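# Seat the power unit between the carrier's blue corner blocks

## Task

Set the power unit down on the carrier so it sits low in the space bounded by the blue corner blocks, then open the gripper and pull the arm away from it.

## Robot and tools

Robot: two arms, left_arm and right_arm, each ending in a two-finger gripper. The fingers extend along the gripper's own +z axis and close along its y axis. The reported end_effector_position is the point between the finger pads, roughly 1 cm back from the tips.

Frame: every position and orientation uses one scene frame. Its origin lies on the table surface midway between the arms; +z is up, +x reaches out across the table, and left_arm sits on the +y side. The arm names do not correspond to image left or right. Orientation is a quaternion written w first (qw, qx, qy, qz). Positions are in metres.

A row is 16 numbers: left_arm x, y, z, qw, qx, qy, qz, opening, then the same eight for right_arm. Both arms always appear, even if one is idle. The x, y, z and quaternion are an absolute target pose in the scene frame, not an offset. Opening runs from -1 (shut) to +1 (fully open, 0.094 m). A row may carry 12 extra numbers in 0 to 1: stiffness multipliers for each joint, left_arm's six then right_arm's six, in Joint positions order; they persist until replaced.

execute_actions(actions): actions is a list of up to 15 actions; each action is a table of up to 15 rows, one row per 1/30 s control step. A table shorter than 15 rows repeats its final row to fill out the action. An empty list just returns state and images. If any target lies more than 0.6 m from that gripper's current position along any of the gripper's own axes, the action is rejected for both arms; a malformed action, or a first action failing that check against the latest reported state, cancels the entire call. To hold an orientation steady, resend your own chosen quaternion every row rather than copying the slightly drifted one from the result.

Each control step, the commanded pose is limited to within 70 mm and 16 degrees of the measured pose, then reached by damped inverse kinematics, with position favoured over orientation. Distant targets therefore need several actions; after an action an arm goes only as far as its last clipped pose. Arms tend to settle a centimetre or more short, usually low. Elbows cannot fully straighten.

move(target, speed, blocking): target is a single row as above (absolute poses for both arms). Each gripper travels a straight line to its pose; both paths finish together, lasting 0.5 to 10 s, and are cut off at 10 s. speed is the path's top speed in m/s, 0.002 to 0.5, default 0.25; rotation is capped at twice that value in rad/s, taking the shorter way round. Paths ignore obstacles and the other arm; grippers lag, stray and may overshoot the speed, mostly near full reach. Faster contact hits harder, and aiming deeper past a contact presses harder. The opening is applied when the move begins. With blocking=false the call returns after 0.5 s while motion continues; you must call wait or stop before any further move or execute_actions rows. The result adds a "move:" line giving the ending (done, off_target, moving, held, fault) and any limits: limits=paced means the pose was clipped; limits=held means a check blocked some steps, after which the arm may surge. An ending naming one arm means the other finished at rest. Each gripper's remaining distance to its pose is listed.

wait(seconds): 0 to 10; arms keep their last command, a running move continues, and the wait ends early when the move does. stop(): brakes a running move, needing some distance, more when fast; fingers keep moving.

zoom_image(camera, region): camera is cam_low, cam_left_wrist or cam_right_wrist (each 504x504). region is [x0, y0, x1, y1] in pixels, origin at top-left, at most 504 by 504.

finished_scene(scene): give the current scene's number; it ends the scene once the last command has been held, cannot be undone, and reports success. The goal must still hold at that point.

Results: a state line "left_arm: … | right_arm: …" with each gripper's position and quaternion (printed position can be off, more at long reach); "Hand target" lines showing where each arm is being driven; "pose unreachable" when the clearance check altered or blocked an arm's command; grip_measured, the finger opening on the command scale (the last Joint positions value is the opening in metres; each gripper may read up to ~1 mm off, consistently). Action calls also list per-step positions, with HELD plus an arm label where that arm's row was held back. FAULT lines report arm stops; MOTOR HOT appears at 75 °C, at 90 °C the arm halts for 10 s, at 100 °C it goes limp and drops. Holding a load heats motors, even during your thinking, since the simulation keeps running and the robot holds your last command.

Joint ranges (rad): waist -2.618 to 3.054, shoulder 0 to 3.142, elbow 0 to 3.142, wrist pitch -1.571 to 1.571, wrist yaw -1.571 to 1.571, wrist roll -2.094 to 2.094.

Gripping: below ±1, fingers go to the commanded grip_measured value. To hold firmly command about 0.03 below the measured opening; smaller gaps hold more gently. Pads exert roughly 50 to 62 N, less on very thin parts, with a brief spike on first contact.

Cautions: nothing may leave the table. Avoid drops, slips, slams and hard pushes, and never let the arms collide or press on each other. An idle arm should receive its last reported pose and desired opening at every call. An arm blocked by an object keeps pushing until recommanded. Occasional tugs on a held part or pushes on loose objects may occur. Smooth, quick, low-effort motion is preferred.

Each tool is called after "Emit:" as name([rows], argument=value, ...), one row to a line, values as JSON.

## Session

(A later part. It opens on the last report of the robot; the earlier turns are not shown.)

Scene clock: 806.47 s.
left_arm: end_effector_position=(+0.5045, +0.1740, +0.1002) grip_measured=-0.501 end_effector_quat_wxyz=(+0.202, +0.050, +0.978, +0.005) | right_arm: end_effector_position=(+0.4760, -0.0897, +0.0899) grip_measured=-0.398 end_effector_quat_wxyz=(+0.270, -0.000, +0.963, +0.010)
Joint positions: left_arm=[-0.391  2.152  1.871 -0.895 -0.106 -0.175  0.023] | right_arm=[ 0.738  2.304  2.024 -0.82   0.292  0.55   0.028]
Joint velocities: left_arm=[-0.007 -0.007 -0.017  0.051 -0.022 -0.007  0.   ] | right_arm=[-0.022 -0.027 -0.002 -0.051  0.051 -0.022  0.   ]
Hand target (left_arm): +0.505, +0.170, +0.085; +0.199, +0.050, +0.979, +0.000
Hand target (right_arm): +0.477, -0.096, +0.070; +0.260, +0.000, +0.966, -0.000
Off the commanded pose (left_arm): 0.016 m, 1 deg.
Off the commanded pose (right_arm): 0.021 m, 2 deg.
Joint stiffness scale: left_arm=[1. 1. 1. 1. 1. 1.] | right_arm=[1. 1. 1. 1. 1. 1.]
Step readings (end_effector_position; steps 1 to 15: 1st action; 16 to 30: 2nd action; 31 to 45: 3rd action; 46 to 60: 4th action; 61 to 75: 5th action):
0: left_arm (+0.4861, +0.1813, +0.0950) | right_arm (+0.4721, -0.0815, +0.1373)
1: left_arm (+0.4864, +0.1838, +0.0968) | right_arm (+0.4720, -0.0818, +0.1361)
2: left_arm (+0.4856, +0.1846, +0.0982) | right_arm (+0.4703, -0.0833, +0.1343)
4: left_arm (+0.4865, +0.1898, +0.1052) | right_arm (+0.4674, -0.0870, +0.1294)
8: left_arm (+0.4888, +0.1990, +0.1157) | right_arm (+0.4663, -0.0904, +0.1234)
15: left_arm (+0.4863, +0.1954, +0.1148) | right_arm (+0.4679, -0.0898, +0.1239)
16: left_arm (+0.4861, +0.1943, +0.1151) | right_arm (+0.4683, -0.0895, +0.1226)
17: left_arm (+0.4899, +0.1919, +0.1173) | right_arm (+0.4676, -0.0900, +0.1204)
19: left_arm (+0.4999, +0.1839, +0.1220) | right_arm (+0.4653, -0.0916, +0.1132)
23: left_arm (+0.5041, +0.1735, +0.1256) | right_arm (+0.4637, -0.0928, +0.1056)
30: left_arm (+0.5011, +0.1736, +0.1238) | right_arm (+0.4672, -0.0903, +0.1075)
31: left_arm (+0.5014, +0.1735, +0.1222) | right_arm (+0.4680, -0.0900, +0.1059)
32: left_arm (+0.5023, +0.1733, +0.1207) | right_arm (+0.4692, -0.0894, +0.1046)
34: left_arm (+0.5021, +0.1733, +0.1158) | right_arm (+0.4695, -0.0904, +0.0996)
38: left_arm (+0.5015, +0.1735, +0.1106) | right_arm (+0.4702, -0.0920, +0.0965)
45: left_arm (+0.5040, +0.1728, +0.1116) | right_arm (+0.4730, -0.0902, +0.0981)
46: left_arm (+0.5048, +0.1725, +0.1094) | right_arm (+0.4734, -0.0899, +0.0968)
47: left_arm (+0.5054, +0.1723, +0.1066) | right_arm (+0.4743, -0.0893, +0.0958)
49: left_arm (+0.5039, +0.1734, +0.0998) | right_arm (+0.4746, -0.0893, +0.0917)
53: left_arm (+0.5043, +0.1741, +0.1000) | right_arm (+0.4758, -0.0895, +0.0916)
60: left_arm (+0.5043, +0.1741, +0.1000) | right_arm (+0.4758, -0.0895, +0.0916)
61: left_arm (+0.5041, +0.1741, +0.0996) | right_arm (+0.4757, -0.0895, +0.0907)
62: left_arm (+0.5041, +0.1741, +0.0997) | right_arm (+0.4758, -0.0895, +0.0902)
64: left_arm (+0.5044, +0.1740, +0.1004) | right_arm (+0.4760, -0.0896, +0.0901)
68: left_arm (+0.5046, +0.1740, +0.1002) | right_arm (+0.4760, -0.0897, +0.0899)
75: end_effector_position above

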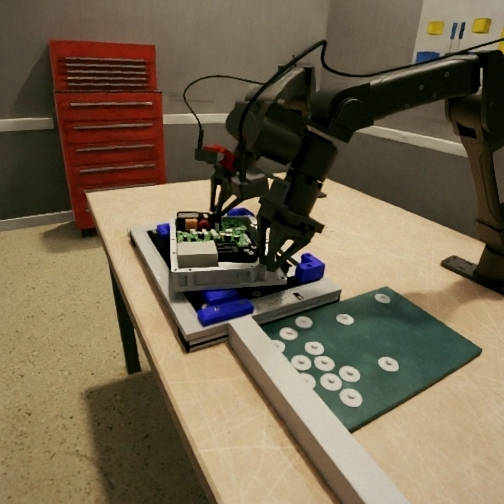

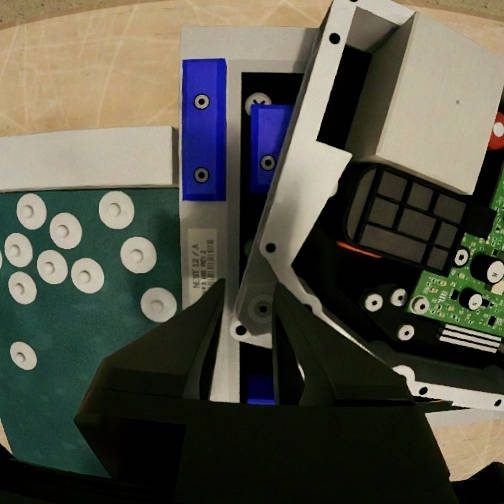

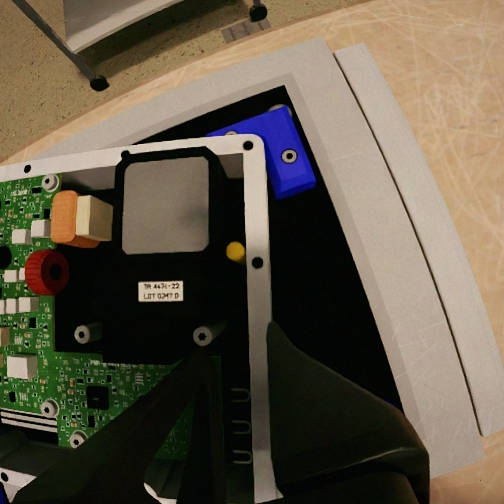

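Emit:
execute_actions([
  [[0.49,0.205,0.12,0.2,0.05,0.98,0,-1, 0.478,-0.092,0.075,0.26,0,0.966,0,-0.4]],
  [[0.488,0.2,0.097,0.2,0.05,0.98,0,-1, 0.478,-0.092,0.075,0.26,0,0.966,0,-0.9]],
  [[0.488,0.2,0.097,0.2,0.05,0.98,0,-1, 0.478,-0.092,0.075,0.26,0,0.966,0,-0.9]],
])

Emit:
execute_actions([
  [[0.488,0.18,0.097,0.2,0.05,0.98,0,-1, 0.478,-0.10,0.10,0.26,0,0.966,0,-0.9]],
  [[0.488,0.15,0.097,0.2,0.05,0.98,0,-1, 0.47,-0.125,0.105,0.26,0,0.966,0,-0.9]],
  [[0.488,0.14,0.097,0.2,0.05,0.98,0,-1, 0.465,-0.14,0.105,0.26,0,0.966,0,-0.9]],
  [[0.488,0.14,0.097,0.2,0.05,0.98,0,-1, 0.465,-0.14,0.105,0.26,0,0.966,0,-0.9]],
])

Scene clock: 825.33 s.
left_arm: end_effector_position=(+0.4876, +0.2064, +0.0924) grip_measured=-0.986 end_effector_quat_wxyz=(+0.190, +0.046, +0.981, +0.005) | right_arm: end_effector_position=(+0.4762, -0.0879, +0.0852) grip_measured=-0.898 end_effector_quat_wxyz=(+0.268, -0.001, +0.963, +0.011)
Joint positions: left_arm=[-0.329  2.072  1.724 -0.848 -0.081 -0.128  0.001] | right_arm=[ 0.739  2.314  2.024 -0.814  0.287  0.55   0.005]
Joint velocities: left_arm=[-0.007 -0.012 -0.017 -0.051  0.037  0.007  0.   ] | right_arm=[ 0.007 -0.012 -0.007 -0.007 -0.066 -0.037 -0.   ]
Hand target (left_arm): +0.488, +0.200, +0.097; +0.199, +0.050, +0.979, -0.000
Hand target (right_arm): +0.478, -0.092, +0.075; +0.260, +0.000, +0.966, +0.000
Off the commanded pose (left_arm): 0.008 m, 1 deg.
Off the commanded pose (right_arm): 0.011 m, 2 deg.
Joint stiffness scale: left_arm=[1. 1. 1. 1. 1. 1.] | right_arm=[1. 1. 1. 1. 1. 1.]
Step readings (end_effector_position; steps 1 to 15: 1st action; 16 to 30: 2nd action; 31 to 45: 3rd action):
0: left_arm (+0.5045, +0.1740, +0.1002) | right_arm (+0.4760, -0.0897, +0.0899)
1: left_arm (+0.5039, +0.1753, +0.1025) | right_arm (+0.4760, -0.0899, +0.0899)
2: left_arm (+0.4999, +0.1783, +0.1022) | right_arm (+0.4762, -0.0899, +0.0900)
4: left_arm (+0.4927, +0.1892, +0.1037) | right_arm (+0.4762, -0.0899, +0.0900)
8: left_arm (+0.4931, +0.2062, +0.1117) | right_arm (+0.4762, -0.0899, +0.0900)
15: left_arm (+0.4933, +0.2070, +0.1131) | right_arm (+0.4762, -0.0899, +0.0900)
16: left_arm (+0.4936, +0.2067, +0.1112) | right_arm (+0.4760, -0.0889, +0.0899)
17: left_arm (+0.4931, +0.2066, +0.1080) | right_arm (+0.4755, -0.0875, +0.0899)
19: left_arm (+0.4886, +0.2073, +0.0987) | right_arm (+0.4754, -0.0873, +0.0877)
23: left_arm (+0.4827, +0.2077, +0.0905) | right_arm (+0.4761, -0.0878, +0.0852)
30: left_arm (+0.4866, +0.2066, +0.0920) | right_arm (+0.4762, -0.0879, +0.0852)
31: left_arm (+0.4868, +0.2066, +0.0921) | right_arm (+0.4762, -0.0879, +0.0852)
32: left_arm (+0.4870, +0.2065, +0.0922) | right_arm (+0.4762, -0.0879, +0.0852)
34: left_arm (+0.4872, +0.2065, +0.0923) | right_arm (+0.4762, -0.0879, +0.0852)
38: left_arm (+0.4875, +0.2064, +0.0924) | right_arm (+0.4762, -0.0879, +0.0852)
45: end_effector_position above

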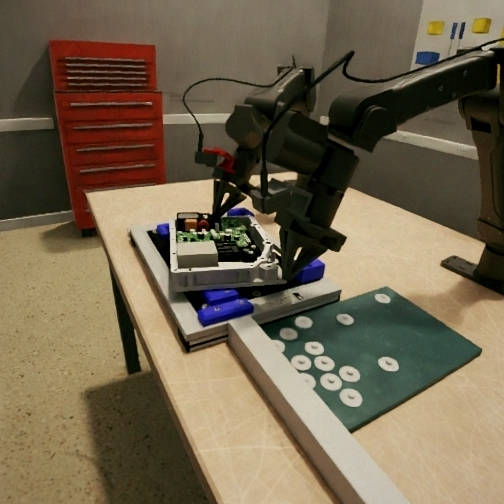

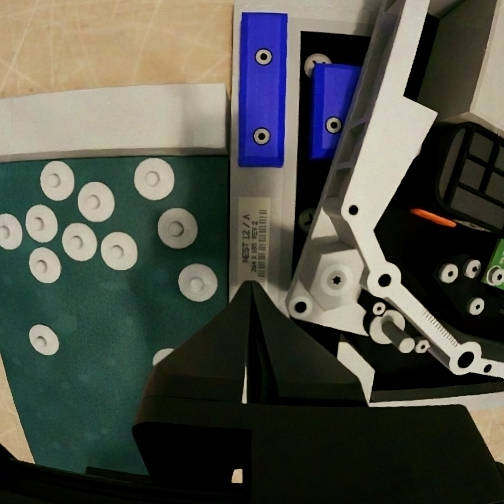

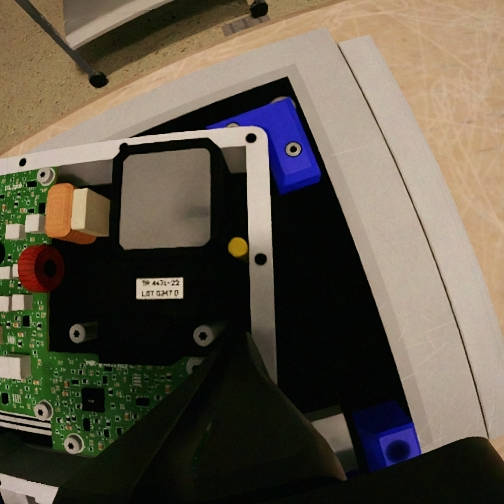

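Scene clock: 827.33 s.
left_arm: end_effector_position=(+0.4788, +0.1510, +0.0889) grip_measured=-0.987 end_effector_quat_wxyz=(+0.182, +0.049, +0.982, +0.010) | right_arm: end_effector_position=(+0.4655, -0.1358, +0.1002) grip_measured=-0.898 end_effector_quat_wxyz=(+0.258, -0.000, +0.966, -0.002)
Joint positions: left_arm=[-0.46   2.128  1.804 -0.904 -0.131 -0.244  0.001] | right_arm=[ 0.67   2.172  1.859 -0.804  0.268  0.49   0.005]
Joint velocities: left_arm=[ 0.007  0.002 -0.012  0.007 -0.007  0.022 -0.   ] | right_arm=[ 0.012  0.007  0.002 -0.022  0.022 -0.007  0.   ]
Hand target (left_arm): +0.487, +0.140, +0.097; +0.200, +0.050, +0.979, -0.000
Hand target (right_arm): +0.465, -0.140, +0.105; +0.260, -0.000, +0.966, -0.000
Off the commanded pose (left_arm): 0.016 m, 2 deg.
Off the commanded pose (right_arm): 0.006 m, 0 deg.
Joint stiffness scale: left_arm=[1. 1. 1. 1. 1. 1.] | right_arm=[1. 1. 1. 1. 1. 1.]
Step readings (end_effector_position; steps 1 to 15: 1st action; 16 to 30: 2nd action; 31 to 45: 3rd action; 46 to 60: 4th action):
0: left_arm (+0.4876, +0.2064, +0.0924) | right_arm (+0.4762, -0.0879, +0.0852)
1: left_arm (+0.4873, +0.2050, +0.0924) | right_arm (+0.4761, -0.0881, +0.0868)
2: left_arm (+0.4869, +0.2030, +0.0925) | right_arm (+0.4756, -0.0889, +0.0883)
4: left_arm (+0.4849, +0.1943, +0.0925) | right_arm (+0.4767, -0.0902, +0.0928)
8: left_arm (+0.4803, +0.1826, +0.0919) | right_arm (+0.4789, -0.0927, +0.0968)
15: left_arm (+0.4801, +0.1826, +0.0918) | right_arm (+0.4765, -0.0951, +0.0952)
16: left_arm (+0.4801, +0.1811, +0.0919) | right_arm (+0.4759, -0.0964, +0.0953)
17: left_arm (+0.4800, +0.1807, +0.0917) | right_arm (+0.4715, -0.1005, +0.0937)
19: left_arm (+0.4776, +0.1790, +0.0903) | right_arm (+0.4657, -0.1112, +0.0937)
23: left_arm (+0.4733, +0.1742, +0.0877) | right_arm (+0.4692, -0.1232, +0.1009)
30: left_arm (+0.4742, +0.1605, +0.0859) | right_arm (+0.4720, -0.1236, +0.1041)
31: left_arm (+0.4747, +0.1593, +0.0861) | right_arm (+0.4717, -0.1237, +0.1040)
32: left_arm (+0.4760, +0.1575, +0.0867) | right_arm (+0.4685, -0.1258, +0.1025)
34: left_arm (+0.4774, +0.1529, +0.0875) | right_arm (+0.4628, -0.1316, +0.0998)
38: left_arm (+0.4786, +0.1511, +0.0886) | right_arm (+0.4632, -0.1368, +0.0992)
45: left_arm (+0.4788, +0.1510, +0.0889) | right_arm (+0.4653, -0.1362, +0.1001)
46: left_arm (+0.4788, +0.1510, +0.0889) | right_arm (+0.4654, -0.1360, +0.1001)
47: left_arm (+0.4788, +0.1510, +0.0889) | right_arm (+0.4654, -0.1360, +0.1002)
49: left_arm (+0.4788, +0.1510, +0.0889) | right_arm (+0.4655, -0.1359, +0.1002)
53: left_arm (+0.4788, +0.1510, +0.0889) | right_arm (+0.4656, -0.1358, +0.1002)
60: end_effector_position above

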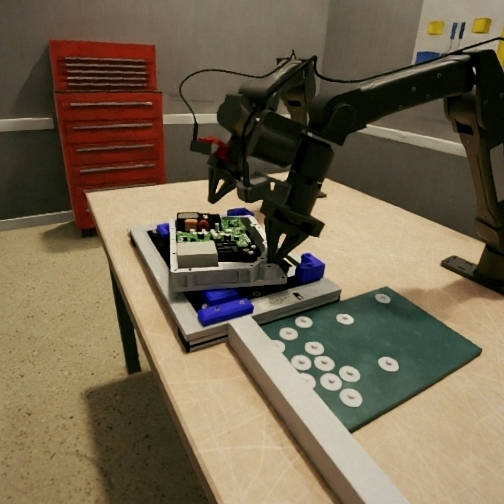

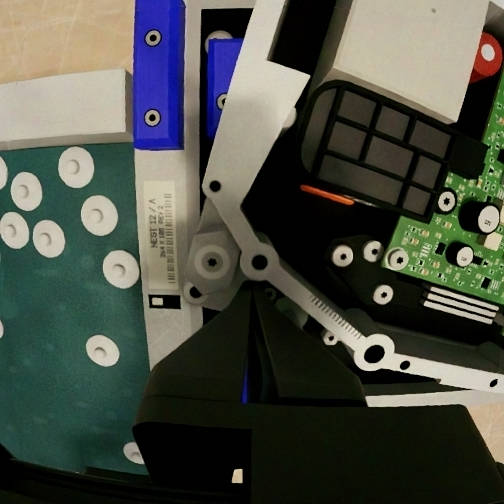

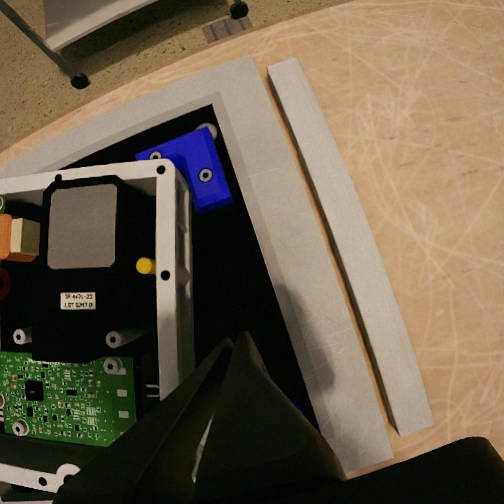

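Emit:
execute_actions([
  [[0.49,0.22,0.14,0.1,0,0.995,0,-1, 0.46,-0.11,0.12,0.1,0,0.995,0,-0.4]],
  [[0.49,0.22,0.14,0.1,0,0.995,0,-1, 0.46,-0.092,0.11,0,0,1,0,-0.4]],
  [[0.49,0.22,0.14,0.1,0,0.995,0,-1, 0.46,-0.092,0.09,0,0,1,0,-0.4]],
  [[0.49,0.22,0.14,0.1,0,0.995,0,-1, 0.46,-0.092,0.07,0,0,1,0,-0.4]],
  [[0.49,0.22,0.14,0.1,0,0.995,0,-1, 0.46,-0.092,0.065,0,0,1,0,-0.4]],
])

Scene clock: 839.47 s.
left_arm: end_effector_position=(+0.4864, +0.2238, +0.1307) grip_measured=-0.987 end_effector_quat_wxyz=(+0.088, -0.005, +0.996, +0.005) | right_arm: end_effector_position=(+0.4592, -0.0873, +0.0875) grip_measured=-0.402 end_effector_quat_wxyz=(+0.098, -0.007, +0.993, +0.058)
Joint positions: left_arm=[-0.28   2.307  2.311 -1.404 -0.044 -0.195  0.001] | right_arm=[ 0.666  2.697  2.854 -1.499  0.002  0.535  0.028]
Joint velocities: left_arm=[-0.012  0.002 -0.007  0.007 -0.022 -0.037  0.   ] | right_arm=[-0.007 -0.017 -0.002  0.007 -0.007 -0.037  0.   ]
Hand target (left_arm): +0.490, +0.220, +0.140; +0.100, +0.000, +0.995, -0.000
Hand target (right_arm): +0.459, -0.093, +0.065; +0.077, +0.000, +0.996, +0.047
Off the commanded pose (left_arm): 0.011 m, 2 deg.
Off the commanded pose (right_arm): 0.023 m, 13 deg.
Joint stiffness scale: left_arm=[1. 1. 1. 1. 1. 1.] | right_arm=[1. 1. 1. 1. 1. 1.]
elbow stopped short (right arm): the move would have taken joint 3 (elbow) straighter than the controller allows; a more bent joint 3 avoids this.
Step readings (end_effector_position; steps 1 to 15: 1st action; 16 to 30: 2nd action; 31 to 45: 3rd action; 46 to 60: 4th action; 61 to 75: 5th action):
0: left_arm (+0.4788, +0.1510, +0.0889) | right_arm (+0.4655, -0.1358, +0.1002)
1: left_arm (+0.4773, +0.1541, +0.0912) | right_arm (+0.4635, -0.1338, +0.1023)
2: left_arm (+0.4768, +0.1584, +0.0950) | right_arm (+0.4670, -0.1274, +0.1071)
4: left_arm (+0.4861, +0.1774, +0.1110) | right_arm (+0.4816, -0.1101, +0.1238)
8: left_arm (+0.5079, +0.2258, +0.1465) | right_arm (+0.4868, -0.0981, +0.1462)
15: left_arm (+0.4985, +0.2298, +0.1452) | right_arm (+0.4770, -0.0983, +0.1392)
16: left_arm (+0.4959, +0.2277, +0.1414) | right_arm (+0.4753, -0.0973, +0.1353)
17: left_arm (+0.4942, +0.2257, +0.1381) | right_arm (+0.4748, -0.0950, +0.1319)
19: left_arm (+0.4920, +0.2234, +0.1323) | right_arm (+0.4730, -0.0913, +0.1236)
23: left_arm (+0.4882, +0.2236, +0.1286) | right_arm (+0.4659, -0.0886, +0.1101)
30: left_arm (+0.4873, +0.2236, +0.1308) | right_arm (+0.4599, -0.0869, +0.1099)
31: left_arm (+0.4872, +0.2237, +0.1308) | right_arm (+0.4597, -0.0867, +0.1090)
32: left_arm (+0.4870, +0.2237, +0.1308) | right_arm (+0.4598, -0.0864, +0.1081)
34: left_arm (+0.4868, +0.2237, +0.1307) | right_arm (+0.4594, -0.0862, +0.1035)
38: left_arm (+0.4866, +0.2238, +0.1307) | right_arm (+0.4585, -0.0863, +0.0943)
45: left_arm (+0.4865, +0.2238, +0.1307) | right_arm (+0.4580, -0.0864, +0.0922)
46: left_arm (+0.4865, +0.2238, +0.1307) | right_arm (+0.4579, -0.0864, +0.0909)
47: left_arm (+0.4865, +0.2238, +0.1307) | right_arm (+0.4581, -0.0863, +0.0898)
49: left_arm (+0.4865, +0.2238, +0.1307) | right_arm (+0.4582, -0.0866, +0.0878)
53: left_arm (+0.4865, +0.2238, +0.1307) | right_arm (+0.4591, -0.0872, +0.0875)
60: left_arm (+0.4865, +0.2238, +0.1307) | right_arm (+0.4592, -0.0873, +0.0875)
61: left_arm (+0.4865, +0.2238, +0.1307) | right_arm (+0.4592, -0.0873, +0.0875)
62: left_arm (+0.4865, +0.2238, +0.1307) | right_arm (+0.4592, -0.0873, +0.0875)
64: left_arm (+0.4864, +0.2238, +0.1307) | right_arm (+0.4592, -0.0873, +0.0875)
68: left_arm (+0.4864, +0.2238, +0.1307) | right_arm (+0.4592, -0.0873, +0.0875)
75: end_effector_position above

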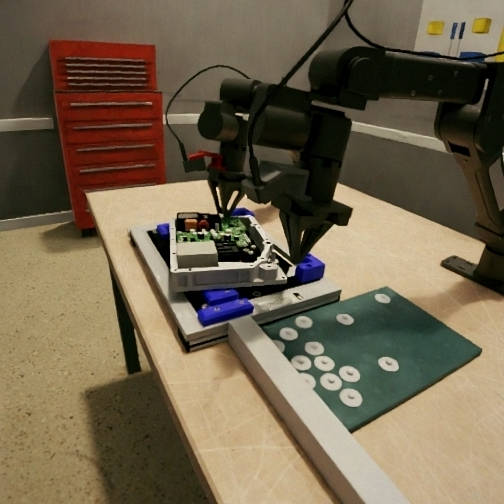

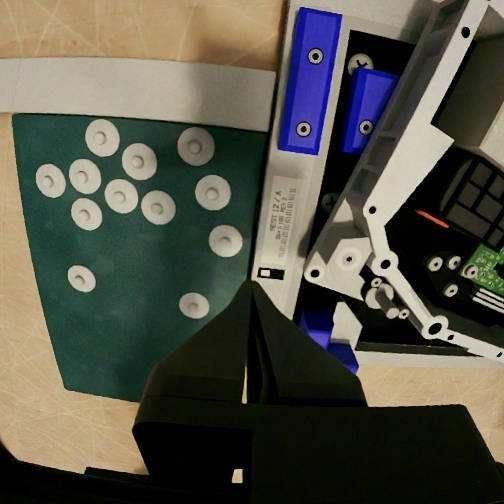

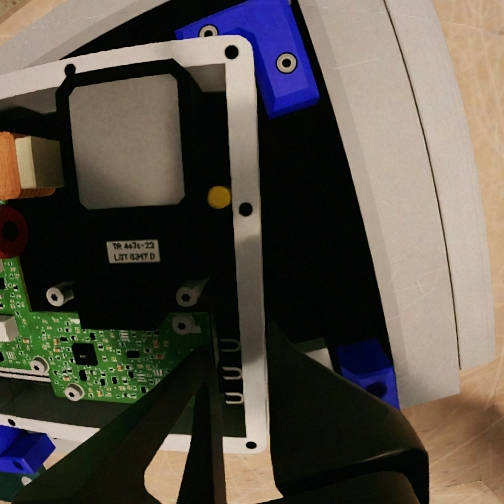

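Emit:
execute_actions([
  [[0.49,0.22,0.14,0.1,0,0.995,0,-1, 0.465,-0.102,0.10,0.1,0,0.995,0,-0.5]],
  [[0.49,0.22,0.14,0.1,0,0.995,0,-1, 0.465,-0.102,0.075,0.1,0,0.995,0,-0.5]],
  [[0.49,0.22,0.14,0.1,0,0.995,0,-1, 0.465,-0.102,0.065,0.1,0,0.995,0,-0.5]],
  [[0.49,0.22,0.14,0.1,0,0.995,0,-1, 0.465,-0.102,0.065,0.1,0,0.995,0,-0.5]],
])

Scene clock: 850.27 s.
left_arm: end_effector_position=(+0.4864, +0.2238, +0.1307) grip_measured=-0.987 end_effector_quat_wxyz=(+0.088, -0.005, +0.996, +0.005) | right_arm: end_effector_position=(+0.4660, -0.1010, +0.0839) grip_measured=-0.498 end_effector_quat_wxyz=(+0.115, -0.001, +0.993, +0.018)
Joint positions: left_arm=[-0.28   2.307  2.311 -1.404 -0.044 -0.195  0.001] | right_arm=[ 0.666  2.705  2.854 -1.503  0.089  0.538  0.024]
Joint velocities: left_arm=[-0.002 -0.002 -0.002 -0.051  0.066 -0.066 -0.001] | right_arm=[ 0.002  0.012 -0.002 -0.051  0.007 -0.081 -0.001]
Hand target (left_arm): +0.490, +0.220, +0.140; +0.100, +0.000, +0.995, -0.000
Hand target (right_arm): +0.464, -0.102, +0.065; +0.103, -0.000, +0.995, +0.002
Off the commanded pose (left_arm): 0.011 m, 2 deg.
Off the commanded pose (right_arm): 0.019 m, 3 deg.
Joint stiffness scale: left_arm=[1. 1. 1. 1. 1. 1.] | right_arm=[1. 1. 1. 1. 1. 1.]
elbow stopped short (right arm): the move would have taken joint 3 (elbow) straighter than the controller allows; a more bent joint 3 avoids this.
Step readings (end_effector_position; steps 1 to 15: 1st action; 16 to 30: 2nd action; 31 to 45: 3rd action; 46 to 60: 4th action):
0: left_arm (+0.4864, +0.2238, +0.1307) | right_arm (+0.4592, -0.0873, +0.0875)
1: left_arm (+0.4864, +0.2238, +0.1307) | right_arm (+0.4601, -0.0887, +0.0885)
2: left_arm (+0.4864, +0.2238, +0.1307) | right_arm (+0.4610, -0.0909, +0.0886)
4: left_arm (+0.4864, +0.2238, +0.1307) | right_arm (+0.4630, -0.0944, +0.0896)
8: left_arm (+0.4864, +0.2238, +0.1307) | right_arm (+0.4650, -0.0981, +0.0900)
15: left_arm (+0.4864, +0.2238, +0.1307) | right_arm (+0.4659, -0.1002, +0.0901)
16: left_arm (+0.4864, +0.2238, +0.1307) | right_arm (+0.4659, -0.1003, +0.0895)
17: left_arm (+0.4864, +0.2238, +0.1307) | right_arm (+0.4659, -0.1004, +0.0889)
19: left_arm (+0.4864, +0.2238, +0.1307) | right_arm (+0.4659, -0.1007, +0.0865)
23: left_arm (+0.4864, +0.2238, +0.1307) | right_arm (+0.4660, -0.1009, +0.0843)
30: left_arm (+0.4864, +0.2238, +0.1307) | right_arm (+0.4660, -0.1010, +0.0843)
31: left_arm (+0.4864, +0.2238, +0.1307) | right_arm (+0.4660, -0.1010, +0.0839)
32: left_arm (+0.4864, +0.2238, +0.1307) | right_arm (+0.4660, -0.1010, +0.0839)
34: left_arm (+0.4864, +0.2238, +0.1307) | right_arm (+0.4660, -0.1010, +0.0839)
38: left_arm (+0.4864, +0.2238, +0.1307) | right_arm (+0.4660, -0.1010, +0.0839)
45: left_arm (+0.4864, +0.2238, +0.1307) | right_arm (+0.4660, -0.1010, +0.0839)
46: left_arm (+0.4864, +0.2238, +0.1307) | right_arm (+0.4660, -0.1010, +0.0839)
47: left_arm (+0.4864, +0.2238, +0.1307) | right_arm (+0.4660, -0.1010, +0.0839)
49: left_arm (+0.4864, +0.2238, +0.1307) | right_arm (+0.4660, -0.1010, +0.0839)
53: left_arm (+0.4864, +0.2238, +0.1307) | right_arm (+0.4660, -0.1010, +0.0839)
60: end_effector_position above

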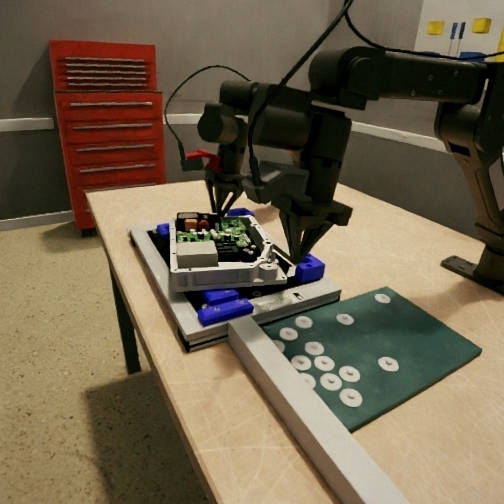

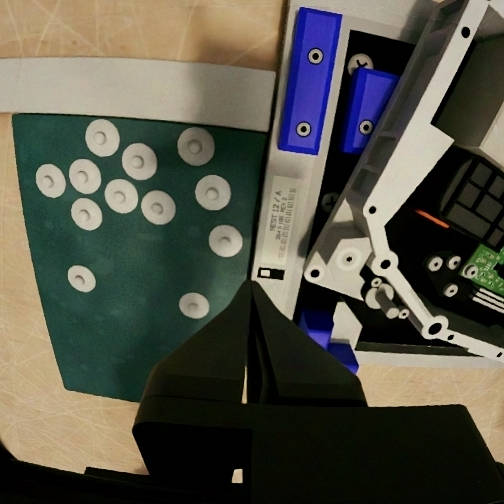

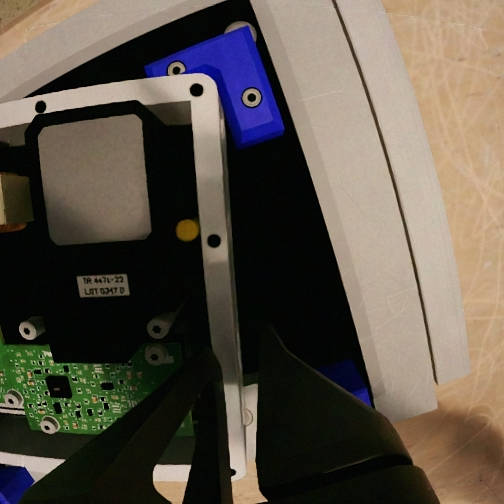

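Emit:
execute_actions([
  [[0.49,0.22,0.14,0.1,0,0.995,0,-1, 0.47,-0.097,0.10,0.26,0,0.966,0,-0.5]],
  [[0.49,0.22,0.14,0.1,0,0.995,0,-1, 0.478,-0.097,0.08,0.26,0,0.966,0,-0.5]],
  [[0.49,0.22,0.14,0.1,0,0.995,0,-1, 0.482,-0.097,0.065,0.26,0,0.966,0,-0.5]],
  [[0.49,0.22,0.14,0.1,0,0.995,0,-1, 0.482,-0.097,0.065,0.26,0,0.966,0,-0.5]],
])

Scene clock: 859.33 s.
left_arm: end_effector_position=(+0.4864, +0.2238, +0.1307) grip_measured=-0.987 end_effector_quat_wxyz=(+0.088, -0.005, +0.996, +0.005) | right_arm: end_effector_position=(+0.4784, -0.0958, +0.0742) grip_measured=-0.498 end_effector_quat_wxyz=(+0.259, +0.001, +0.966, +0.002)
Joint positions: left_arm=[-0.28   2.307  2.311 -1.404 -0.044 -0.195  0.001] | right_arm=[ 0.725  2.329  2.016 -0.812  0.286  0.544  0.024]
Joint velocities: left_arm=[ 0.007 -0.002 -0.007  0.007 -0.022  0.051 -0.   ] | right_arm=[-0.007  0.027  0.002  0.066  0.022 -0.051  0.001]
Hand target (left_arm): +0.490, +0.220, +0.140; +0.100, +0.000, +0.995, -0.000
Hand target (right_arm): +0.482, -0.097, +0.065; +0.260, +0.000, +0.966, -0.000
Off the commanded pose (left_arm): 0.011 m, 2 deg.
Off the commanded pose (right_arm): 0.010 m, 0 deg.
Joint stiffness scale: left_arm=[1. 1. 1. 1. 1. 1.] | right_arm=[1. 1. 1. 1. 1. 1.]
Step readings (end_effector_position; steps 1 to 15: 1st action; 16 to 30: 2nd action; 31 to 45: 3rd action; 46 to 60: 4th action):
0: left_arm (+0.4864, +0.2238, +0.1307) | right_arm (+0.4660, -0.1010, +0.0839)
1: left_arm (+0.4864, +0.2238, +0.1307) | right_arm (+0.4672, -0.1021, +0.0854)
2: left_arm (+0.4864, +0.2238, +0.1307) | right_arm (+0.4689, -0.1038, +0.0866)
4: left_arm (+0.4864, +0.2238, +0.1307) | right_arm (+0.4693, -0.1019, +0.0894)
8: left_arm (+0.4864, +0.2238, +0.1307) | right_arm (+0.4641, -0.0922, +0.0932)
15: left_arm (+0.4864, +0.2238, +0.1307) | right_arm (+0.4541, -0.0998, +0.0875)
16: left_arm (+0.4864, +0.2238, +0.1307) | right_arm (+0.4526, -0.1013, +0.0853)
17: left_arm (+0.4864, +0.2238, +0.1307) | right_arm (+0.4529, -0.1016, +0.0849)
19: left_arm (+0.4864, +0.2238, +0.1307) | right_arm (+0.4547, -0.1013, +0.0846)
23: left_arm (+0.4864, +0.2238, +0.1307) | right_arm (+0.4587, -0.0998, +0.0848)
30: left_arm (+0.4864, +0.2238, +0.1307) | right_arm (+0.4695, -0.0946, +0.0787)
31: left_arm (+0.4864, +0.2238, +0.1307) | right_arm (+0.4708, -0.0948, +0.0773)
32: left_arm (+0.4864, +0.2238, +0.1307) | right_arm (+0.4725, -0.0952, +0.0761)
34: left_arm (+0.4864, +0.2238, +0.1307) | right_arm (+0.4755, -0.0959, +0.0742)
38: left_arm (+0.4864, +0.2238, +0.1307) | right_arm (+0.4783, -0.0958, +0.0742)
45: left_arm (+0.4864, +0.2238, +0.1307) | right_arm (+0.4784, -0.0958, +0.0742)
46: left_arm (+0.4864, +0.2238, +0.1307) | right_arm (+0.4784, -0.0958, +0.0742)
47: left_arm (+0.4864, +0.2238, +0.1307) | right_arm (+0.4784, -0.0958, +0.0742)
49: left_arm (+0.4864, +0.2238, +0.1307) | right_arm (+0.4784, -0.0958, +0.0742)
53: left_arm (+0.4864, +0.2238, +0.1307) | right_arm (+0.4784, -0.0958, +0.0742)
60: end_effector_position above

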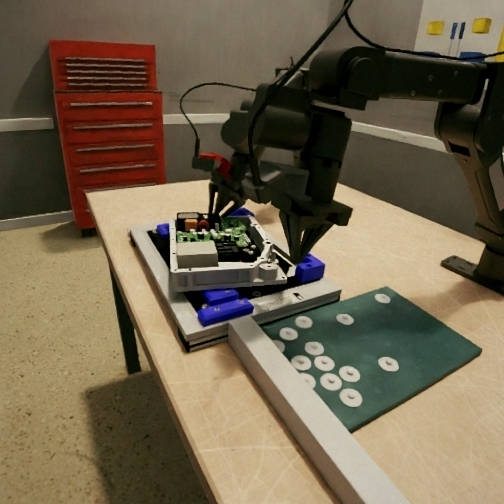

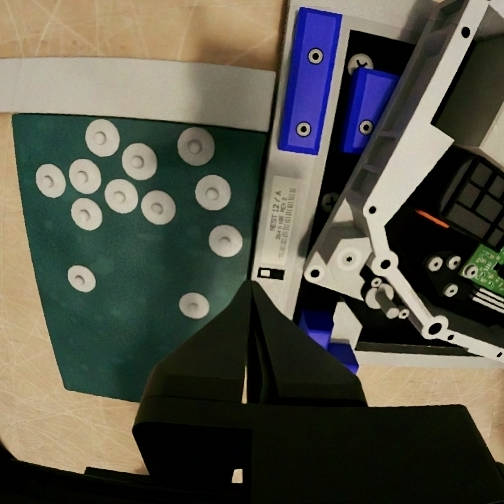

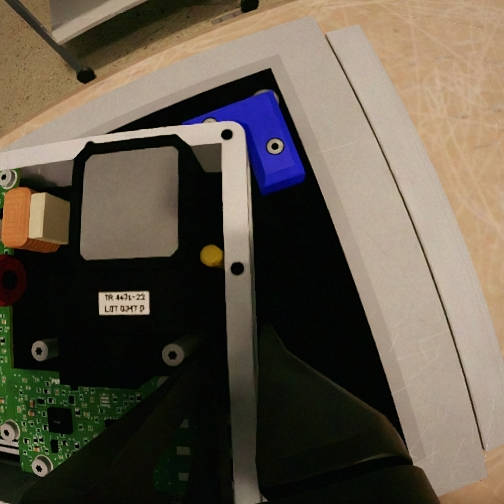

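Wall straddled. Lower further, close, then lift and pull.

Emit:
execute_actions([
  [[0.49,0.22,0.14,0.1,0,0.995,0,-1, 0.482,-0.097,0.055,0.26,0,0.966,0,-0.5]],
  [[0.49,0.22,0.14,0.1,0,0.995,0,-1, 0.482,-0.097,0.055,0.26,0,0.966,0,-0.9]],
  [[0.49,0.22,0.14,0.1,0,0.995,0,-1, 0.482,-0.097,0.055,0.26,0,0.966,0,-0.9]],
  [[0.49,0.22,0.14,0.1,0,0.995,0,-1, 0.482,-0.10,0.08,0.26,0,0.966,0,-0.9]],
  [[0.49,0.22,0.14,0.1,0,0.995,0,-1, 0.478,-0.12,0.09,0.26,0,0.966,0,-0.9]],
  [[0.49,0.22,0.14,0.1,0,0.995,0,-1, 0.478,-0.13,0.09,0.26,0,0.966,0,-0.9]],
])

Scene clock: 869.97 s.
left_arm: end_effector_position=(+0.4864, +0.2238, +0.1307) grip_measured=-0.987 end_effector_quat_wxyz=(+0.088, -0.005, +0.996, +0.005) | right_arm: end_effector_position=(+0.4812, -0.1089, +0.0713) grip_measured=-0.774 end_effector_quat_wxyz=(+0.262, +0.022, +0.964, +0.022)
Joint positions: left_arm=[-0.28   2.307  2.311 -1.404 -0.044 -0.195  0.001] | right_arm=[ 0.692  2.282  1.918 -0.732  0.252  0.559  0.011]
Joint velocities: left_arm=[ 0.012 -0.012  0.002 -0.051  0.037 -0.037 -0.   ] | right_arm=[-0.007 -0.002 -0.012 -0.022 -0.037  0.022 -0.   ]
Hand target (left_arm): +0.490, +0.220, +0.140; +0.100, +0.000, +0.995, -0.000
Hand target (right_arm): +0.478, -0.129, +0.089; +0.260, +0.001, +0.966, +0.001
Off the commanded pose (left_arm): 0.011 m, 2 deg.
Off the commanded pose (right_arm): 0.028 m, 4 deg.
Joint stiffness scale: left_arm=[1. 1. 1. 1. 1. 1.] | right_arm=[1. 1. 1. 1. 1. 1.]
Step readings (end_effector_position; steps 1 to 15: 1st action; 16 to 30: 2nd action; 31 to 45: 3rd action; 46 to 60: 4th action; 61 to 75: 5th action; 76 to 90: 6th action):
0: left_arm (+0.4864, +0.2238, +0.1307) | right_arm (+0.4784, -0.0958, +0.0742)
1: left_arm (+0.4864, +0.2238, +0.1307) | right_arm (+0.4782, -0.0959, +0.0728)
2: left_arm (+0.4864, +0.2238, +0.1307) | right_arm (+0.4784, -0.0961, +0.0713)
4: left_arm (+0.4864, +0.2238, +0.1307) | right_arm (+0.4791, -0.0969, +0.0694)
8: left_arm (+0.4864, +0.2238, +0.1307) | right_arm (+0.4793, -0.0969, +0.0694)
15: left_arm (+0.4864, +0.2238, +0.1307) | right_arm (+0.4793, -0.0969, +0.0694)
16: left_arm (+0.4864, +0.2238, +0.1307) | right_arm (+0.4797, -0.0952, +0.0696)
17: left_arm (+0.4864, +0.2238, +0.1307) | right_arm (+0.4806, -0.0957, +0.0701)
19: left_arm (+0.4864, +0.2238, +0.1307) | right_arm (+0.4826, -0.0950, +0.0706)
23: left_arm (+0.4864, +0.2238, +0.1307) | right_arm (+0.4835, -0.0938, +0.0711)
30: left_arm (+0.4864, +0.2238, +0.1307) | right_arm (+0.4836, -0.0936, +0.0711)
31: left_arm (+0.4864, +0.2238, +0.1307) | right_arm (+0.4836, -0.0936, +0.0711)
32: left_arm (+0.4864, +0.2238, +0.1307) | right_arm (+0.4836, -0.0936, +0.0711)
34: left_arm (+0.4864, +0.2238, +0.1307) | right_arm (+0.4836, -0.0936, +0.0711)
38: left_arm (+0.4864, +0.2238, +0.1307) | right_arm (+0.4836, -0.0936, +0.0711)
45: left_arm (+0.4864, +0.2238, +0.1307) | right_arm (+0.4836, -0.0936, +0.0711)
46: left_arm (+0.4864, +0.2238, +0.1307) | right_arm (+0.4835, -0.0936, +0.0718)
47: left_arm (+0.4864, +0.2238, +0.1307) | right_arm (+0.4834, -0.0933, +0.0724)
49: left_arm (+0.4864, +0.2238, +0.1307) | right_arm (+0.4831, -0.0935, +0.0730)
53: left_arm (+0.4864, +0.2238, +0.1307) | right_arm (+0.4831, -0.0935, +0.0727)
60: left_arm (+0.4864, +0.2238, +0.1307) | right_arm (+0.4830, -0.0936, +0.0726)
61: left_arm (+0.4864, +0.2238, +0.1307) | right_arm (+0.4831, -0.0946, +0.0729)
62: left_arm (+0.4864, +0.2238, +0.1307) | right_arm (+0.4828, -0.0953, +0.0728)
64: left_arm (+0.4864, +0.2238, +0.1307) | right_arm (+0.4823, -0.0996, +0.0726)
68: left_arm (+0.4864, +0.2238, +0.1307) | right_arm (+0.4813, -0.1078, +0.0714)
75: left_arm (+0.4864, +0.2238, +0.1307) | right_arm (+0.4810, -0.1084, +0.0713)
76: left_arm (+0.4864, +0.2238, +0.1307) | right_arm (+0.4810, -0.1090, +0.0712)
77: left_arm (+0.4864, +0.2238, +0.1307) | right_arm (+0.4810, -0.1091, +0.0713)
79: left_arm (+0.4864, +0.2238, +0.1307) | right_arm (+0.4811, -0.1090, +0.0714)
83: left_arm (+0.4864, +0.2238, +0.1307) | right_arm (+0.4812, -0.1090, +0.0713)
90: end_effector_position above

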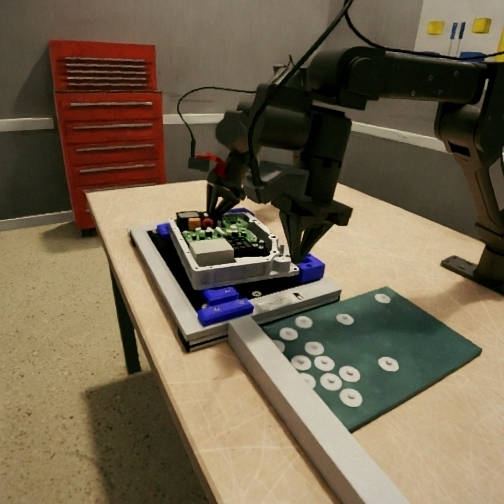

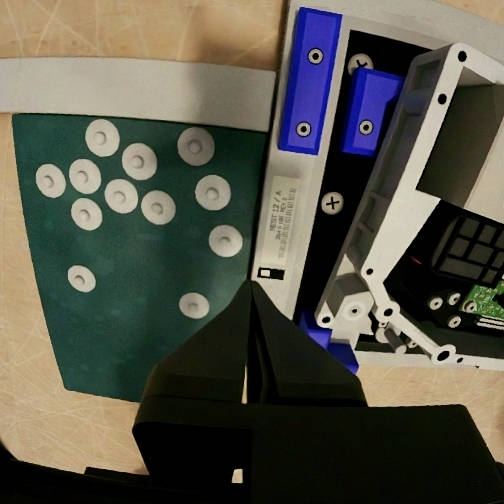

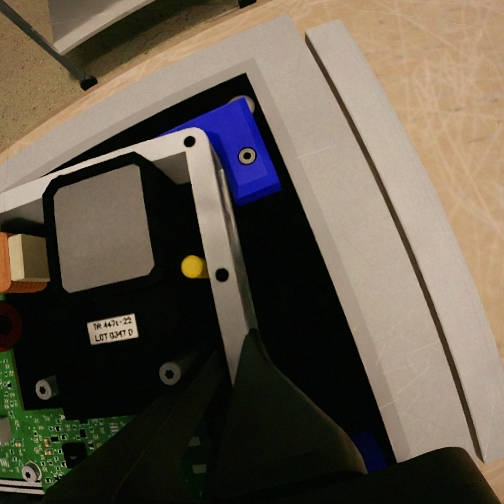

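Emit:
execute_actions([
  [[0.42,0.17,0.13,0.26,0,0.966,0,-1, 0.481,-0.109,0.075,0.26,0,0.966,0,-0.9]],
  [[0.41,0.15,0.10,0.26,0,0.966,0,-1, 0.481,-0.109,0.075,0.26,0,0.966,0,-0.9]],
  [[0.41,0.15,0.10,0.26,0,0.966,0,-1, 0.481,-0.109,0.075,0.26,0,0.966,0,-0.9]],
])

Scene clock: 885.13 s.
left_arm: end_effector_position=(+0.4093, +0.1493, +0.0981) grip_measured=-0.987 end_effector_quat_wxyz=(+0.252, +0.004, +0.968, -0.003) | right_arm: end_effector_position=(+0.4812, -0.1084, +0.0710) grip_measured=-0.774 end_effector_quat_wxyz=(+0.259, +0.024, +0.965, +0.016)
Joint positions: left_arm=[-0.554  1.774  1.291 -0.622 -0.211 -0.403  0.001] | right_arm=[ 0.696  2.297  1.946 -0.759  0.263  0.566  0.011]
Joint velocities: left_arm=[-0.007 -0.002  0.002 -0.022 -0.051 -0.007 -0.001] | right_arm=[-0.007 -0.007  0.002 -0.007 -0.051  0.022  0.   ]
Hand target (left_arm): +0.410, +0.150, +0.100; +0.260, -0.000, +0.966, -0.000
Hand target (right_arm): +0.481, -0.109, +0.075; +0.261, +0.000, +0.965, +0.001
Off the commanded pose (left_arm): 0.002 m, 1 deg.
Off the commanded pose (right_arm): 0.004 m, 3 deg.
Joint stiffness scale: left_arm=[1. 1. 1. 1. 1. 1.] | right_arm=[1. 1. 1. 1. 1. 1.]
Step readings (end_effector_position; steps 1 to 15: 1st action; 16 to 30: 2nd action; 31 to 45: 3rd action):
0: left_arm (+0.4864, +0.2238, +0.1307) | right_arm (+0.4811, -0.1089, +0.0712)
1: left_arm (+0.4852, +0.2220, +0.1285) | right_arm (+0.4814, -0.1083, +0.0710)
2: left_arm (+0.4748, +0.2208, +0.1233) | right_arm (+0.4814, -0.1082, +0.0711)
4: left_arm (+0.4397, +0.2102, +0.1127) | right_arm (+0.4812, -0.1084, +0.0708)
8: left_arm (+0.3864, +0.1733, +0.1080) | right_arm (+0.4813, -0.1086, +0.0709)
15: left_arm (+0.3965, +0.1673, +0.1224) | right_arm (+0.4813, -0.1086, +0.0710)
16: left_arm (+0.3990, +0.1669, +0.1196) | right_arm (+0.4813, -0.1086, +0.0710)
17: left_arm (+0.4007, +0.1652, +0.1148) | right_arm (+0.4813, -0.1086, +0.0710)
19: left_arm (+0.3972, +0.1603, +0.1014) | right_arm (+0.4813, -0.1086, +0.0710)
23: left_arm (+0.3929, +0.1539, +0.0898) | right_arm (+0.4812, -0.1084, +0.0710)
30: left_arm (+0.4057, +0.1501, +0.0961) | right_arm (+0.4812, -0.1084, +0.0710)
31: left_arm (+0.4065, +0.1499, +0.0965) | right_arm (+0.4812, -0.1084, +0.0710)
32: left_arm (+0.4070, +0.1498, +0.0968) | right_arm (+0.4812, -0.1084, +0.0710)
34: left_arm (+0.4080, +0.1495, +0.0974) | right_arm (+0.4812, -0.1084, +0.0710)
38: left_arm (+0.4089, +0.1494, +0.0978) | right_arm (+0.4812, -0.1084, +0.0710)
45: end_effector_position above

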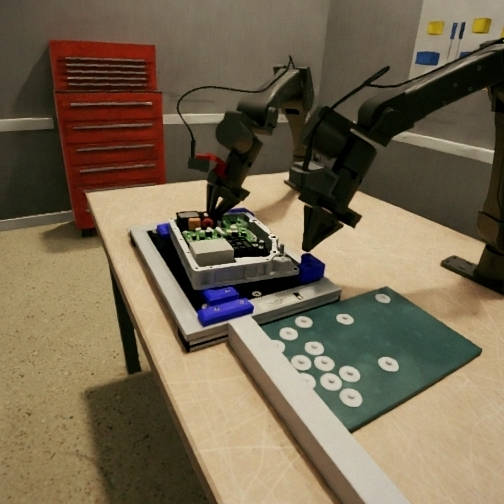

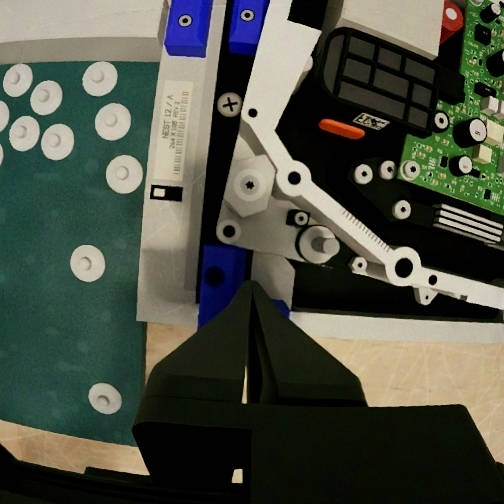

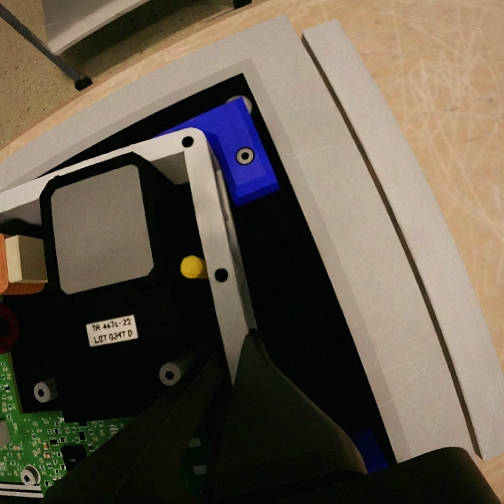

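Emit:
execute_actions([
  [[0.42,0.15,0.085,0.26,0,0.966,0,-1, 0.475,-0.112,0.08,0.26,0,0.966,0,-0.9]],
  [[0.445,0.15,0.085,0.26,0,0.966,0,-1, 0.465,-0.115,0.08,0.26,0,0.966,0,-0.9]],
  [[0.465,0.15,0.085,0.26,0,0.966,0,-1, 0.465,-0.115,0.08,0.26,0,0.966,0,-0.9]],
  [[0.465,0.15,0.085,0.26,0,0.966,0,-1, 0.465,-0.115,0.08,0.26,0,0.966,0,-0.9]],
])

Scene clock: 898.57 s.
left_arm: end_effector_position=(+0.4418, +0.1466, +0.0754) grip_measured=-0.987 end_effector_quat_wxyz=(+0.230, +0.012, +0.973, +0.003) | right_arm: end_effector_position=(+0.4804, -0.1079, +0.0724) grip_measured=-0.774 end_effector_quat_wxyz=(+0.275, +0.028, +0.961, +0.022)
Joint positions: left_arm=[-0.519  1.938  1.432 -0.638 -0.186 -0.361  0.001] | right_arm=[ 0.701  2.265  1.88  -0.692  0.274  0.572  0.011]
Joint velocities: left_arm=[-0.017  0.002  0.012 -0.007 -0.095  0.066  0.001] | right_arm=[-0.007 -0.012  0.002 -0.007 -0.007  0.022  0.002]
Hand target (left_arm): +0.463, +0.151, +0.086; +0.260, -0.000, +0.966, +0.001
Hand target (right_arm): +0.466, -0.115, +0.080; +0.260, +0.000, +0.966, +0.001
Off the commanded pose (left_arm): 0.025 m, 4 deg.
Off the commanded pose (right_arm): 0.019 m, 4 deg.
Joint stiffness scale: left_arm=[1. 1. 1. 1. 1. 1.] | right_arm=[1. 1. 1. 1. 1. 1.]
Step readings (end_effector_position; steps 1 to 15: 1st action; 16 to 30: 2nd action; 31 to 45: 3rd action; 46 to 60: 4th action):
0: left_arm (+0.4094, +0.1493, +0.0981) | right_arm (+0.4812, -0.1084, +0.0710)
1: left_arm (+0.4101, +0.1489, +0.0976) | right_arm (+0.4812, -0.1084, +0.0710)
2: left_arm (+0.4122, +0.1479, +0.0970) | right_arm (+0.4812, -0.1085, +0.0710)
4: left_arm (+0.4151, +0.1464, +0.0935) | right_arm (+0.4812, -0.1085, +0.0710)
8: left_arm (+0.4169, +0.1456, +0.0882) | right_arm (+0.4812, -0.1085, +0.0710)
15: left_arm (+0.4186, +0.1447, +0.0890) | right_arm (+0.4812, -0.1085, +0.0710)
16: left_arm (+0.4196, +0.1452, +0.0881) | right_arm (+0.4805, -0.1088, +0.0705)
17: left_arm (+0.4236, +0.1451, +0.0873) | right_arm (+0.4806, -0.1088, +0.0707)
19: left_arm (+0.4328, +0.1469, +0.0836) | right_arm (+0.4806, -0.1085, +0.0709)
23: left_arm (+0.4364, +0.1514, +0.0768) | right_arm (+0.4804, -0.1083, +0.0718)
30: left_arm (+0.4363, +0.1514, +0.0766) | right_arm (+0.4805, -0.1084, +0.0719)
31: left_arm (+0.4370, +0.1514, +0.0765) | right_arm (+0.4805, -0.1084, +0.0719)
32: left_arm (+0.4403, +0.1500, +0.0768) | right_arm (+0.4806, -0.1083, +0.0720)
34: left_arm (+0.4418, +0.1476, +0.0756) | right_arm (+0.4804, -0.1078, +0.0721)
38: left_arm (+0.4418, +0.1466, +0.0754) | right_arm (+0.4804, -0.1079, +0.0724)
45: left_arm (+0.4418, +0.1466, +0.0754) | right_arm (+0.4804, -0.1079, +0.0724)
46: left_arm (+0.4418, +0.1466, +0.0754) | right_arm (+0.4804, -0.1079, +0.0724)
47: left_arm (+0.4418, +0.1466, +0.0754) | right_arm (+0.4804, -0.1079, +0.0724)
49: left_arm (+0.4418, +0.1466, +0.0754) | right_arm (+0.4804, -0.1079, +0.0724)
53: left_arm (+0.4418, +0.1466, +0.0754) | right_arm (+0.4804, -0.1079, +0.0724)
60: end_effector_position above

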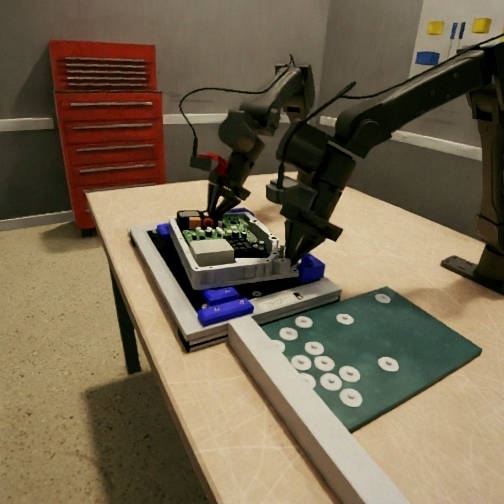

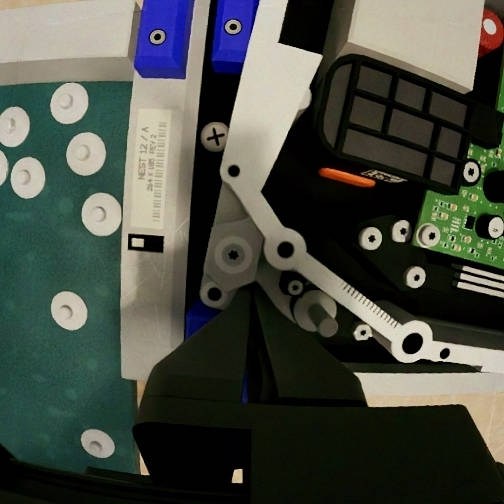

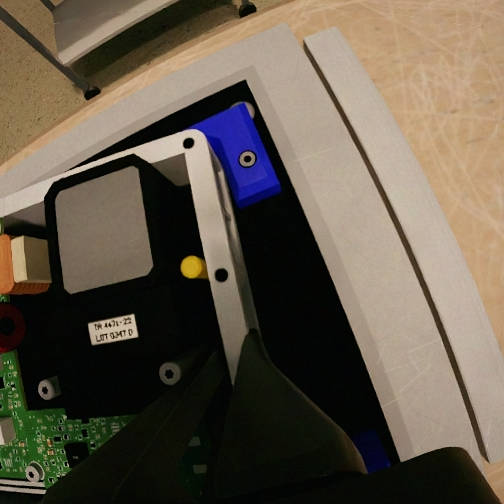

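Emit:
execute_actions([
  [[0.43,0.17,0.11,0.26,0,0.966,0,-1, 0.475,-0.13,0.08,0.26,0,0.966,0,-0.9]],
  [[0.465,0.195,0.10,0.26,0,0.966,0,-1, 0.47,-0.15,0.08,0.26,0,0.966,0,-0.9]],
  [[0.468,0.19,0.085,0.26,0,0.966,0,-1, 0.47,-0.15,0.08,0.26,0,0.966,0,-0.9]],
  [[0.468,0.16,0.085,0.26,0,0.966,0,-1, 0.47,-0.15,0.08,0.26,0,0.966,0,-0.9]],
  [[0.468,0.14,0.085,0.26,0,0.966,0,-1, 0.47,-0.15,0.08,0.26,0,0.966,0,-0.9]],
  [[0.468,0.14,0.085,0.26,0,0.966,0,-1, 0.47,-0.15,0.08,0.26,0,0.966,0,-0.9]],
])

Scene clock: 914.73 s.
left_arm: end_effector_position=(+0.4610, +0.1718, +0.0779) grip_measured=-0.987 end_effector_quat_wxyz=(+0.246, -0.016, +0.968, +0.038) | right_arm: end_effector_position=(+0.4807, -0.1091, +0.0722) grip_measured=-0.771 end_effector_quat_wxyz=(+0.285, +0.026, +0.957, +0.055)
Joint positions: left_arm=[-0.479  1.969  1.472 -0.636 -0.257 -0.362  0.001] | right_arm=[ 0.681  2.213  1.775 -0.58   0.218  0.556  0.011]
Joint velocities: left_arm=[-0.002 -0.002  0.017  0.007  0.066  0.007  0.   ] | right_arm=[ 0.002  0.012 -0.002 -0.022 -0.066  0.022 -0.   ]
Hand target (left_arm): +0.466, +0.141, +0.086; +0.259, +0.001, +0.966, -0.000
Hand target (right_arm): +0.471, -0.147, +0.079; +0.261, +0.001, +0.965, +0.004
Off the commanded pose (left_arm): 0.033 m, 5 deg.
Off the commanded pose (right_arm): 0.043 m, 8 deg.
Joint stiffness scale: left_arm=[1. 1. 1. 1. 1. 1.] | right_arm=[1. 1. 1. 1. 1. 1.]
Step readings (end_effector_position; steps 1 to 15: 1st action; 16 to 30: 2nd action; 31 to 45: 3rd action; 46 to 60: 4th action; 61 to 75: 5th action; 76 to 90: 6th action):
0: left_arm (+0.4418, +0.1466, +0.0754) | right_arm (+0.4804, -0.1079, +0.0724)
1: left_arm (+0.4404, +0.1473, +0.0771) | right_arm (+0.4807, -0.1083, +0.0723)
2: left_arm (+0.4353, +0.1508, +0.0783) | right_arm (+0.4807, -0.1088, +0.0718)
4: left_arm (+0.4273, +0.1573, +0.0874) | right_arm (+0.4807, -0.1087, +0.0719)
8: left_arm (+0.4293, +0.1636, +0.1064) | right_arm (+0.4807, -0.1087, +0.0719)
15: left_arm (+0.4293, +0.1643, +0.1072) | right_arm (+0.4808, -0.1086, +0.0721)
16: left_arm (+0.4308, +0.1662, +0.1057) | right_arm (+0.4804, -0.1097, +0.0718)
17: left_arm (+0.4353, +0.1697, +0.1047) | right_arm (+0.4804, -0.1096, +0.0720)
19: left_arm (+0.4467, +0.1851, +0.0995) | right_arm (+0.4806, -0.1093, +0.0722)
23: left_arm (+0.4544, +0.2062, +0.0874) | right_arm (+0.4807, -0.1092, +0.0722)
30: left_arm (+0.4540, +0.2042, +0.0860) | right_arm (+0.4808, -0.1092, +0.0723)
31: left_arm (+0.4546, +0.2036, +0.0857) | right_arm (+0.4808, -0.1092, +0.0722)
32: left_arm (+0.4562, +0.2026, +0.0853) | right_arm (+0.4808, -0.1092, +0.0722)
34: left_arm (+0.4583, +0.2004, +0.0824) | right_arm (+0.4807, -0.1091, +0.0722)
38: left_arm (+0.4590, +0.1981, +0.0774) | right_arm (+0.4807, -0.1091, +0.0722)
45: left_arm (+0.4603, +0.1977, +0.0779) | right_arm (+0.4807, -0.1091, +0.0722)
46: left_arm (+0.4603, +0.1958, +0.0780) | right_arm (+0.4807, -0.1091, +0.0722)
47: left_arm (+0.4611, +0.1918, +0.0783) | right_arm (+0.4807, -0.1091, +0.0722)
49: left_arm (+0.4616, +0.1767, +0.0785) | right_arm (+0.4807, -0.1091, +0.0722)
53: left_arm (+0.4613, +0.1721, +0.0784) | right_arm (+0.4807, -0.1091, +0.0722)
60: left_arm (+0.4613, +0.1721, +0.0781) | right_arm (+0.4807, -0.1091, +0.0722)
61: left_arm (+0.4612, +0.1712, +0.0781) | right_arm (+0.4807, -0.1091, +0.0722)
62: left_arm (+0.4613, +0.1712, +0.0782) | right_arm (+0.4807, -0.1091, +0.0722)
64: left_arm (+0.4613, +0.1715, +0.0779) | right_arm (+0.4807, -0.1091, +0.0722)
68: left_arm (+0.4612, +0.1718, +0.0780) | right_arm (+0.4807, -0.1091, +0.0722)
75: left_arm (+0.4610, +0.1719, +0.0780) | right_arm (+0.4807, -0.1091, +0.0722)
76: left_arm (+0.4612, +0.1719, +0.0781) | right_arm (+0.4807, -0.1091, +0.0722)
77: left_arm (+0.4612, +0.1719, +0.0781) | right_arm (+0.4807, -0.1091, +0.0722)
79: left_arm (+0.4612, +0.1719, +0.0781) | right_arm (+0.4807, -0.1091, +0.0722)
83: left_arm (+0.4611, +0.1720, +0.0779) | right_arm (+0.4807, -0.1091, +0.0722)
90: end_effector_position above

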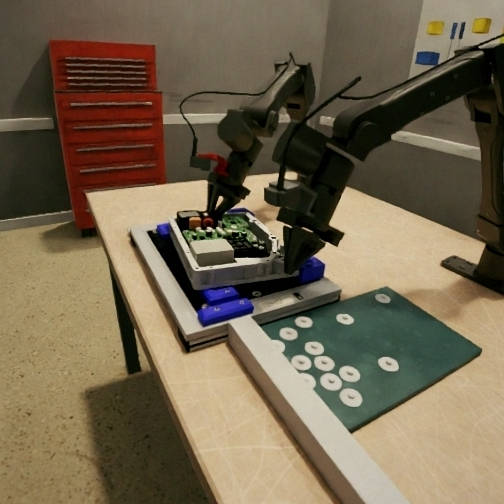

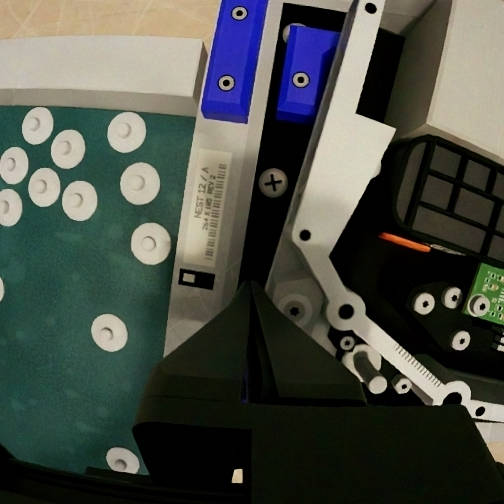

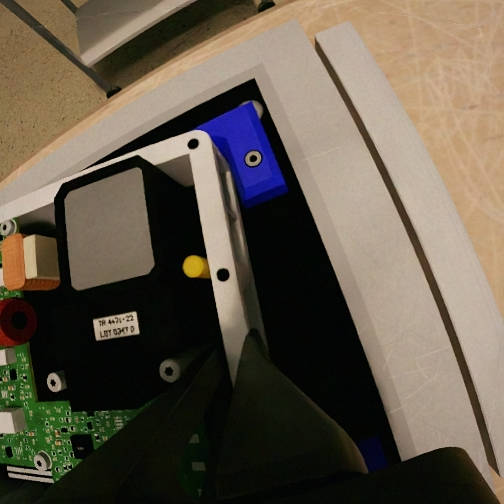

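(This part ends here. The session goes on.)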